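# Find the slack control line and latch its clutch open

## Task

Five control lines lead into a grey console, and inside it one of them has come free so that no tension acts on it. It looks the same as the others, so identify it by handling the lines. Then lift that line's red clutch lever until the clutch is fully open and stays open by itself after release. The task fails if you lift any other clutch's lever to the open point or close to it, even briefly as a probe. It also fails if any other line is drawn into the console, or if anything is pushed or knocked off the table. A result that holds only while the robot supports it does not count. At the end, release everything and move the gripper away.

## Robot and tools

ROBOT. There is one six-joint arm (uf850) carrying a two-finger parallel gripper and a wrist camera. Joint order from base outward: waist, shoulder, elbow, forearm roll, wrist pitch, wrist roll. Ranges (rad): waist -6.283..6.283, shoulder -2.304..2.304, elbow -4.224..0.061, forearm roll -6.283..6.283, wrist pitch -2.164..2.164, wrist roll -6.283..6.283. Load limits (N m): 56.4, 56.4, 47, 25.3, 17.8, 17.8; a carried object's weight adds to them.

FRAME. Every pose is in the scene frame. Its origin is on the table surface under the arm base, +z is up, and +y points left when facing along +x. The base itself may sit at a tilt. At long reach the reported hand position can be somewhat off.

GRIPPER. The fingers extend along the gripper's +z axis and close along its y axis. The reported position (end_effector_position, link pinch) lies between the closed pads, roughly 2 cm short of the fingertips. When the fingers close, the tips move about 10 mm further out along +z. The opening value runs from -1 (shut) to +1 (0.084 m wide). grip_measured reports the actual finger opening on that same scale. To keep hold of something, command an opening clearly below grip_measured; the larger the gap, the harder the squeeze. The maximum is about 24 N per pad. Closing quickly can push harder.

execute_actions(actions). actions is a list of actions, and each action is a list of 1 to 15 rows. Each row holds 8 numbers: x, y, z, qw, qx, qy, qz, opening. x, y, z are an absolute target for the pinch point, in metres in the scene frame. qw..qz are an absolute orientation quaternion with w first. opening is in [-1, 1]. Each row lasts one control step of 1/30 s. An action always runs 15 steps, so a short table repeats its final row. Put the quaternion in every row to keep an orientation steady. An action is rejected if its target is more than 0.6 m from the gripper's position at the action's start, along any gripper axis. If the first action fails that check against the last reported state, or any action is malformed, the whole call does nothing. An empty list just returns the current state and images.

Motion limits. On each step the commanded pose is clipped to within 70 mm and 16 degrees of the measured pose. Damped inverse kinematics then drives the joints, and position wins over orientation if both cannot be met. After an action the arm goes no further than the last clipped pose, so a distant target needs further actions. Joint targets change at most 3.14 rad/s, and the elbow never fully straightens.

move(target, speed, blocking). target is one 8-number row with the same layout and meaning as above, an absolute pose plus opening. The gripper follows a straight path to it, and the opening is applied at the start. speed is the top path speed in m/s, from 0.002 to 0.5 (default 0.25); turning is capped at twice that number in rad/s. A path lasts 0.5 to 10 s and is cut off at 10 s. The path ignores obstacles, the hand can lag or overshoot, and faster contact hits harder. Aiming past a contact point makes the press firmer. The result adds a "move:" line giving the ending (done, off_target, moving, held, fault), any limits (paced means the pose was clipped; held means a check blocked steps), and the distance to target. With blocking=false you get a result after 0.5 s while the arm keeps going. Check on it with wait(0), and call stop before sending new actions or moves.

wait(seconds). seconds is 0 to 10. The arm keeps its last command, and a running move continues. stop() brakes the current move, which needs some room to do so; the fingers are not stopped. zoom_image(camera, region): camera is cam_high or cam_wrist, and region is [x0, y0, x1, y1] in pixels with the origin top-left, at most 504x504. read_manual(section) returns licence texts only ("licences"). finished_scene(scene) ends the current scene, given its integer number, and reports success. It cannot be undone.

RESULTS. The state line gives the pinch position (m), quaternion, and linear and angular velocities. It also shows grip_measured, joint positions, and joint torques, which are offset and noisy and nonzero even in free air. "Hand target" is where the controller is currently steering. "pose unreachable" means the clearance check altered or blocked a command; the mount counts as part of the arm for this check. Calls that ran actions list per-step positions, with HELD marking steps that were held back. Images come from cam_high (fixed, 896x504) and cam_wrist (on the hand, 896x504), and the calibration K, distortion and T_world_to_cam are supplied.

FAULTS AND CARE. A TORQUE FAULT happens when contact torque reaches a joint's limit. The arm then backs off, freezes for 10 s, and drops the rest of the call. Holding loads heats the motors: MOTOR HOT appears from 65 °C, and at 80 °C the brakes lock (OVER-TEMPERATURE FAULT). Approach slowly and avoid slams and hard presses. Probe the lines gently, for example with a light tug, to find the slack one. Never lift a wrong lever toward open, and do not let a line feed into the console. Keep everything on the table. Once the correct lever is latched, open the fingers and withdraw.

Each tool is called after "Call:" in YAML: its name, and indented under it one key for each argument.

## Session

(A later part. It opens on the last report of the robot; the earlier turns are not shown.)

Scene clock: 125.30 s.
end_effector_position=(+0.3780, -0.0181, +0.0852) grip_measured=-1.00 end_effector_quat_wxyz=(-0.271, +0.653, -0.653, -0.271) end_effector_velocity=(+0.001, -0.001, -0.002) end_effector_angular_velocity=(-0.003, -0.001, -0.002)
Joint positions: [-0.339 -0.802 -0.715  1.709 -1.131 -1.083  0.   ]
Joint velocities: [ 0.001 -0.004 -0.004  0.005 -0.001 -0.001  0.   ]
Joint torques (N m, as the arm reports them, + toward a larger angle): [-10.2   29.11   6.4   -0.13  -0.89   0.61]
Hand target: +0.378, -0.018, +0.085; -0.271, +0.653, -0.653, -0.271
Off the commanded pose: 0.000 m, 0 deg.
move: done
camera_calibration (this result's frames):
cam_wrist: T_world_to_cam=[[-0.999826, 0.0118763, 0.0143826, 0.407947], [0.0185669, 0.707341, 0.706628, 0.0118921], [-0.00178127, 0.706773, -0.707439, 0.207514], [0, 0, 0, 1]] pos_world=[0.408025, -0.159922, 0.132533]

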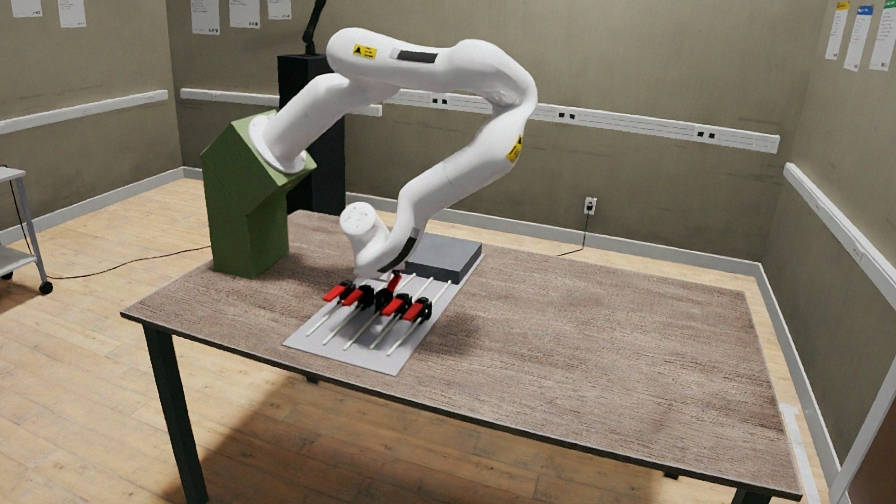

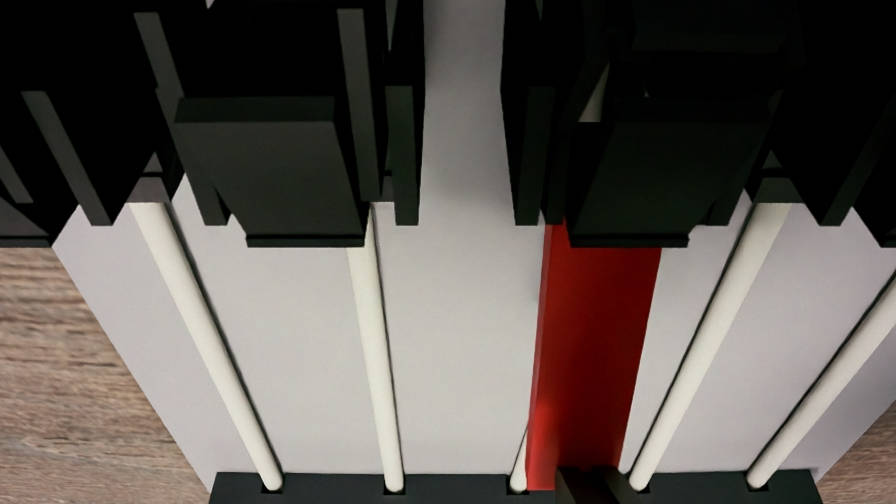

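Call:
move:
  target: [0.378,-0.022,0.072,-0.271,0.653,-0.653,-0.271,-1]
  speed: 0.02

Scene clock: 129.27 s.
end_effector_position=(+0.3780, -0.0214, +0.0733) grip_measured=-1.00 end_effector_quat_wxyz=(-0.272, +0.652, -0.653, -0.271) end_effector_velocity=(+0.001, -0.001, -0.003) end_effector_angular_velocity=(+0.001, -0.003, -0.001)
Joint positions: [-0.335 -0.833 -0.749  1.711 -1.134 -1.079  0.   ]
Joint velocities: [ 0.001 -0.009 -0.011 -0.    -0.003  0.002  0.   ]
Joint torques (N m, as the arm reports them, + toward a larger angle): [-6.31 25.66  0.9   3.14  0.76  0.46]
Hand target: +0.378, -0.022, +0.072; -0.271, +0.653, -0.653, -0.271
Off the commanded pose: 0.001 m, 0 deg.
move: done
camera_calibration (this result's frames):
cam_wrist: T_world_to_cam=[[-0.99981, 0.0139478, 0.0135865, 0.408261], [0.0194692, 0.705605, 0.708338, 0.0220701], [0.000293041, 0.708468, -0.705743, 0.200514], [0, 0, 0, 1]] pos_world=[0.407695, -0.163325, 0.120332]

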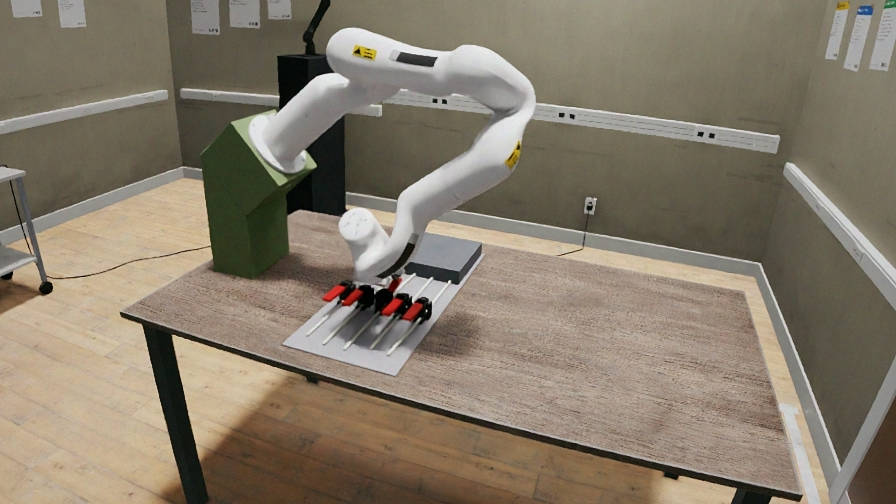

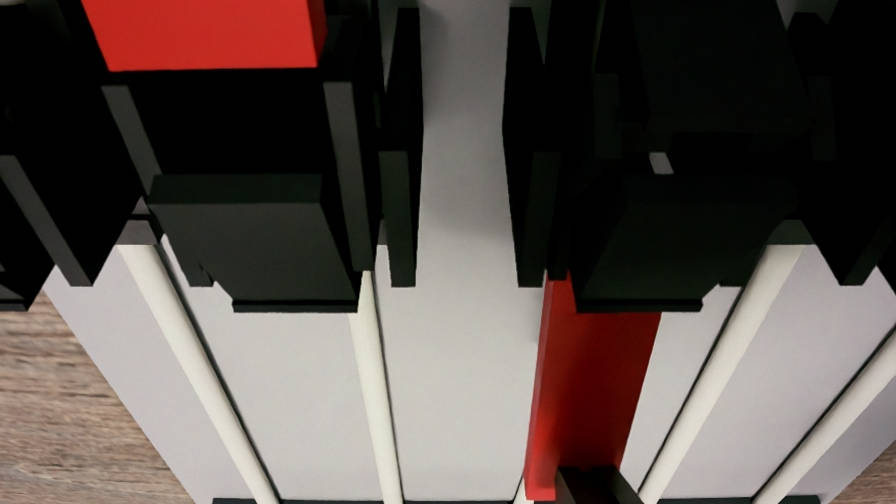

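Stop reached.

Call:
move:
  target: [0.4,-0.08,0.2,-0.271,0.653,-0.653,-0.271,-1]

Call:
finished_scene:
  scene: 1

Scene clock: 134.80 s.
end_effector_position=(+0.3999, -0.0794, +0.1999) grip_measured=-1.00 end_effector_quat_wxyz=(-0.271, +0.653, -0.653, -0.271) end_effector_velocity=(+0.001, -0.000, +0.002) end_effector_angular_velocity=(+0.001, -0.000, +0.002)
Joint positions: [-0.588 -0.526 -0.598  1.385 -1.134 -0.91   0.   ]
Joint velocities: [-0.002  0.005  0.001 -0.006 -0.001  0.004  0.   ]
Joint torques (N m, as the arm reports them, + toward a larger angle): [-12.39  29.14   1.43   0.02  -1.2    0.56]
Hand target: +0.400, -0.080, +0.200; -0.271, +0.653, -0.653, -0.271
Off the commanded pose: 0.001 m, 0 deg.
move: done
camera_calibration (this result's frames):
cam_wrist: T_world_to_cam=[[-0.999825, 0.0122164, 0.0141905, 0.428953], [0.0186731, 0.706716, 0.707251, -0.026408], [-0.00138856, 0.707392, -0.706821, 0.331795], [0, 0, 0, 1]] pos_world=[0.429831, -0.221287, 0.24711]

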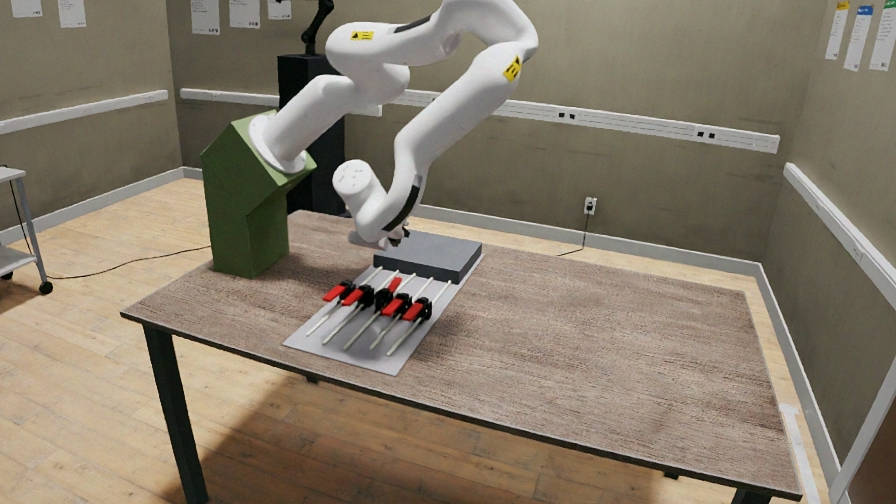

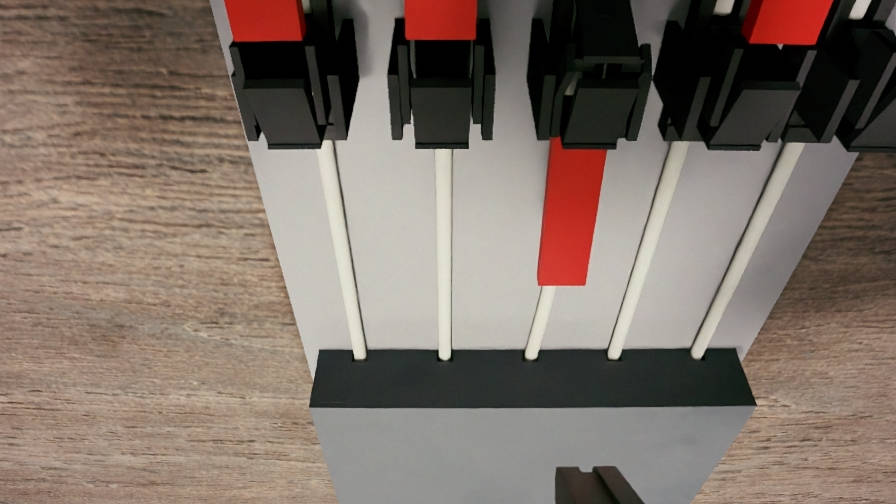

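The scene is finished: the task was done.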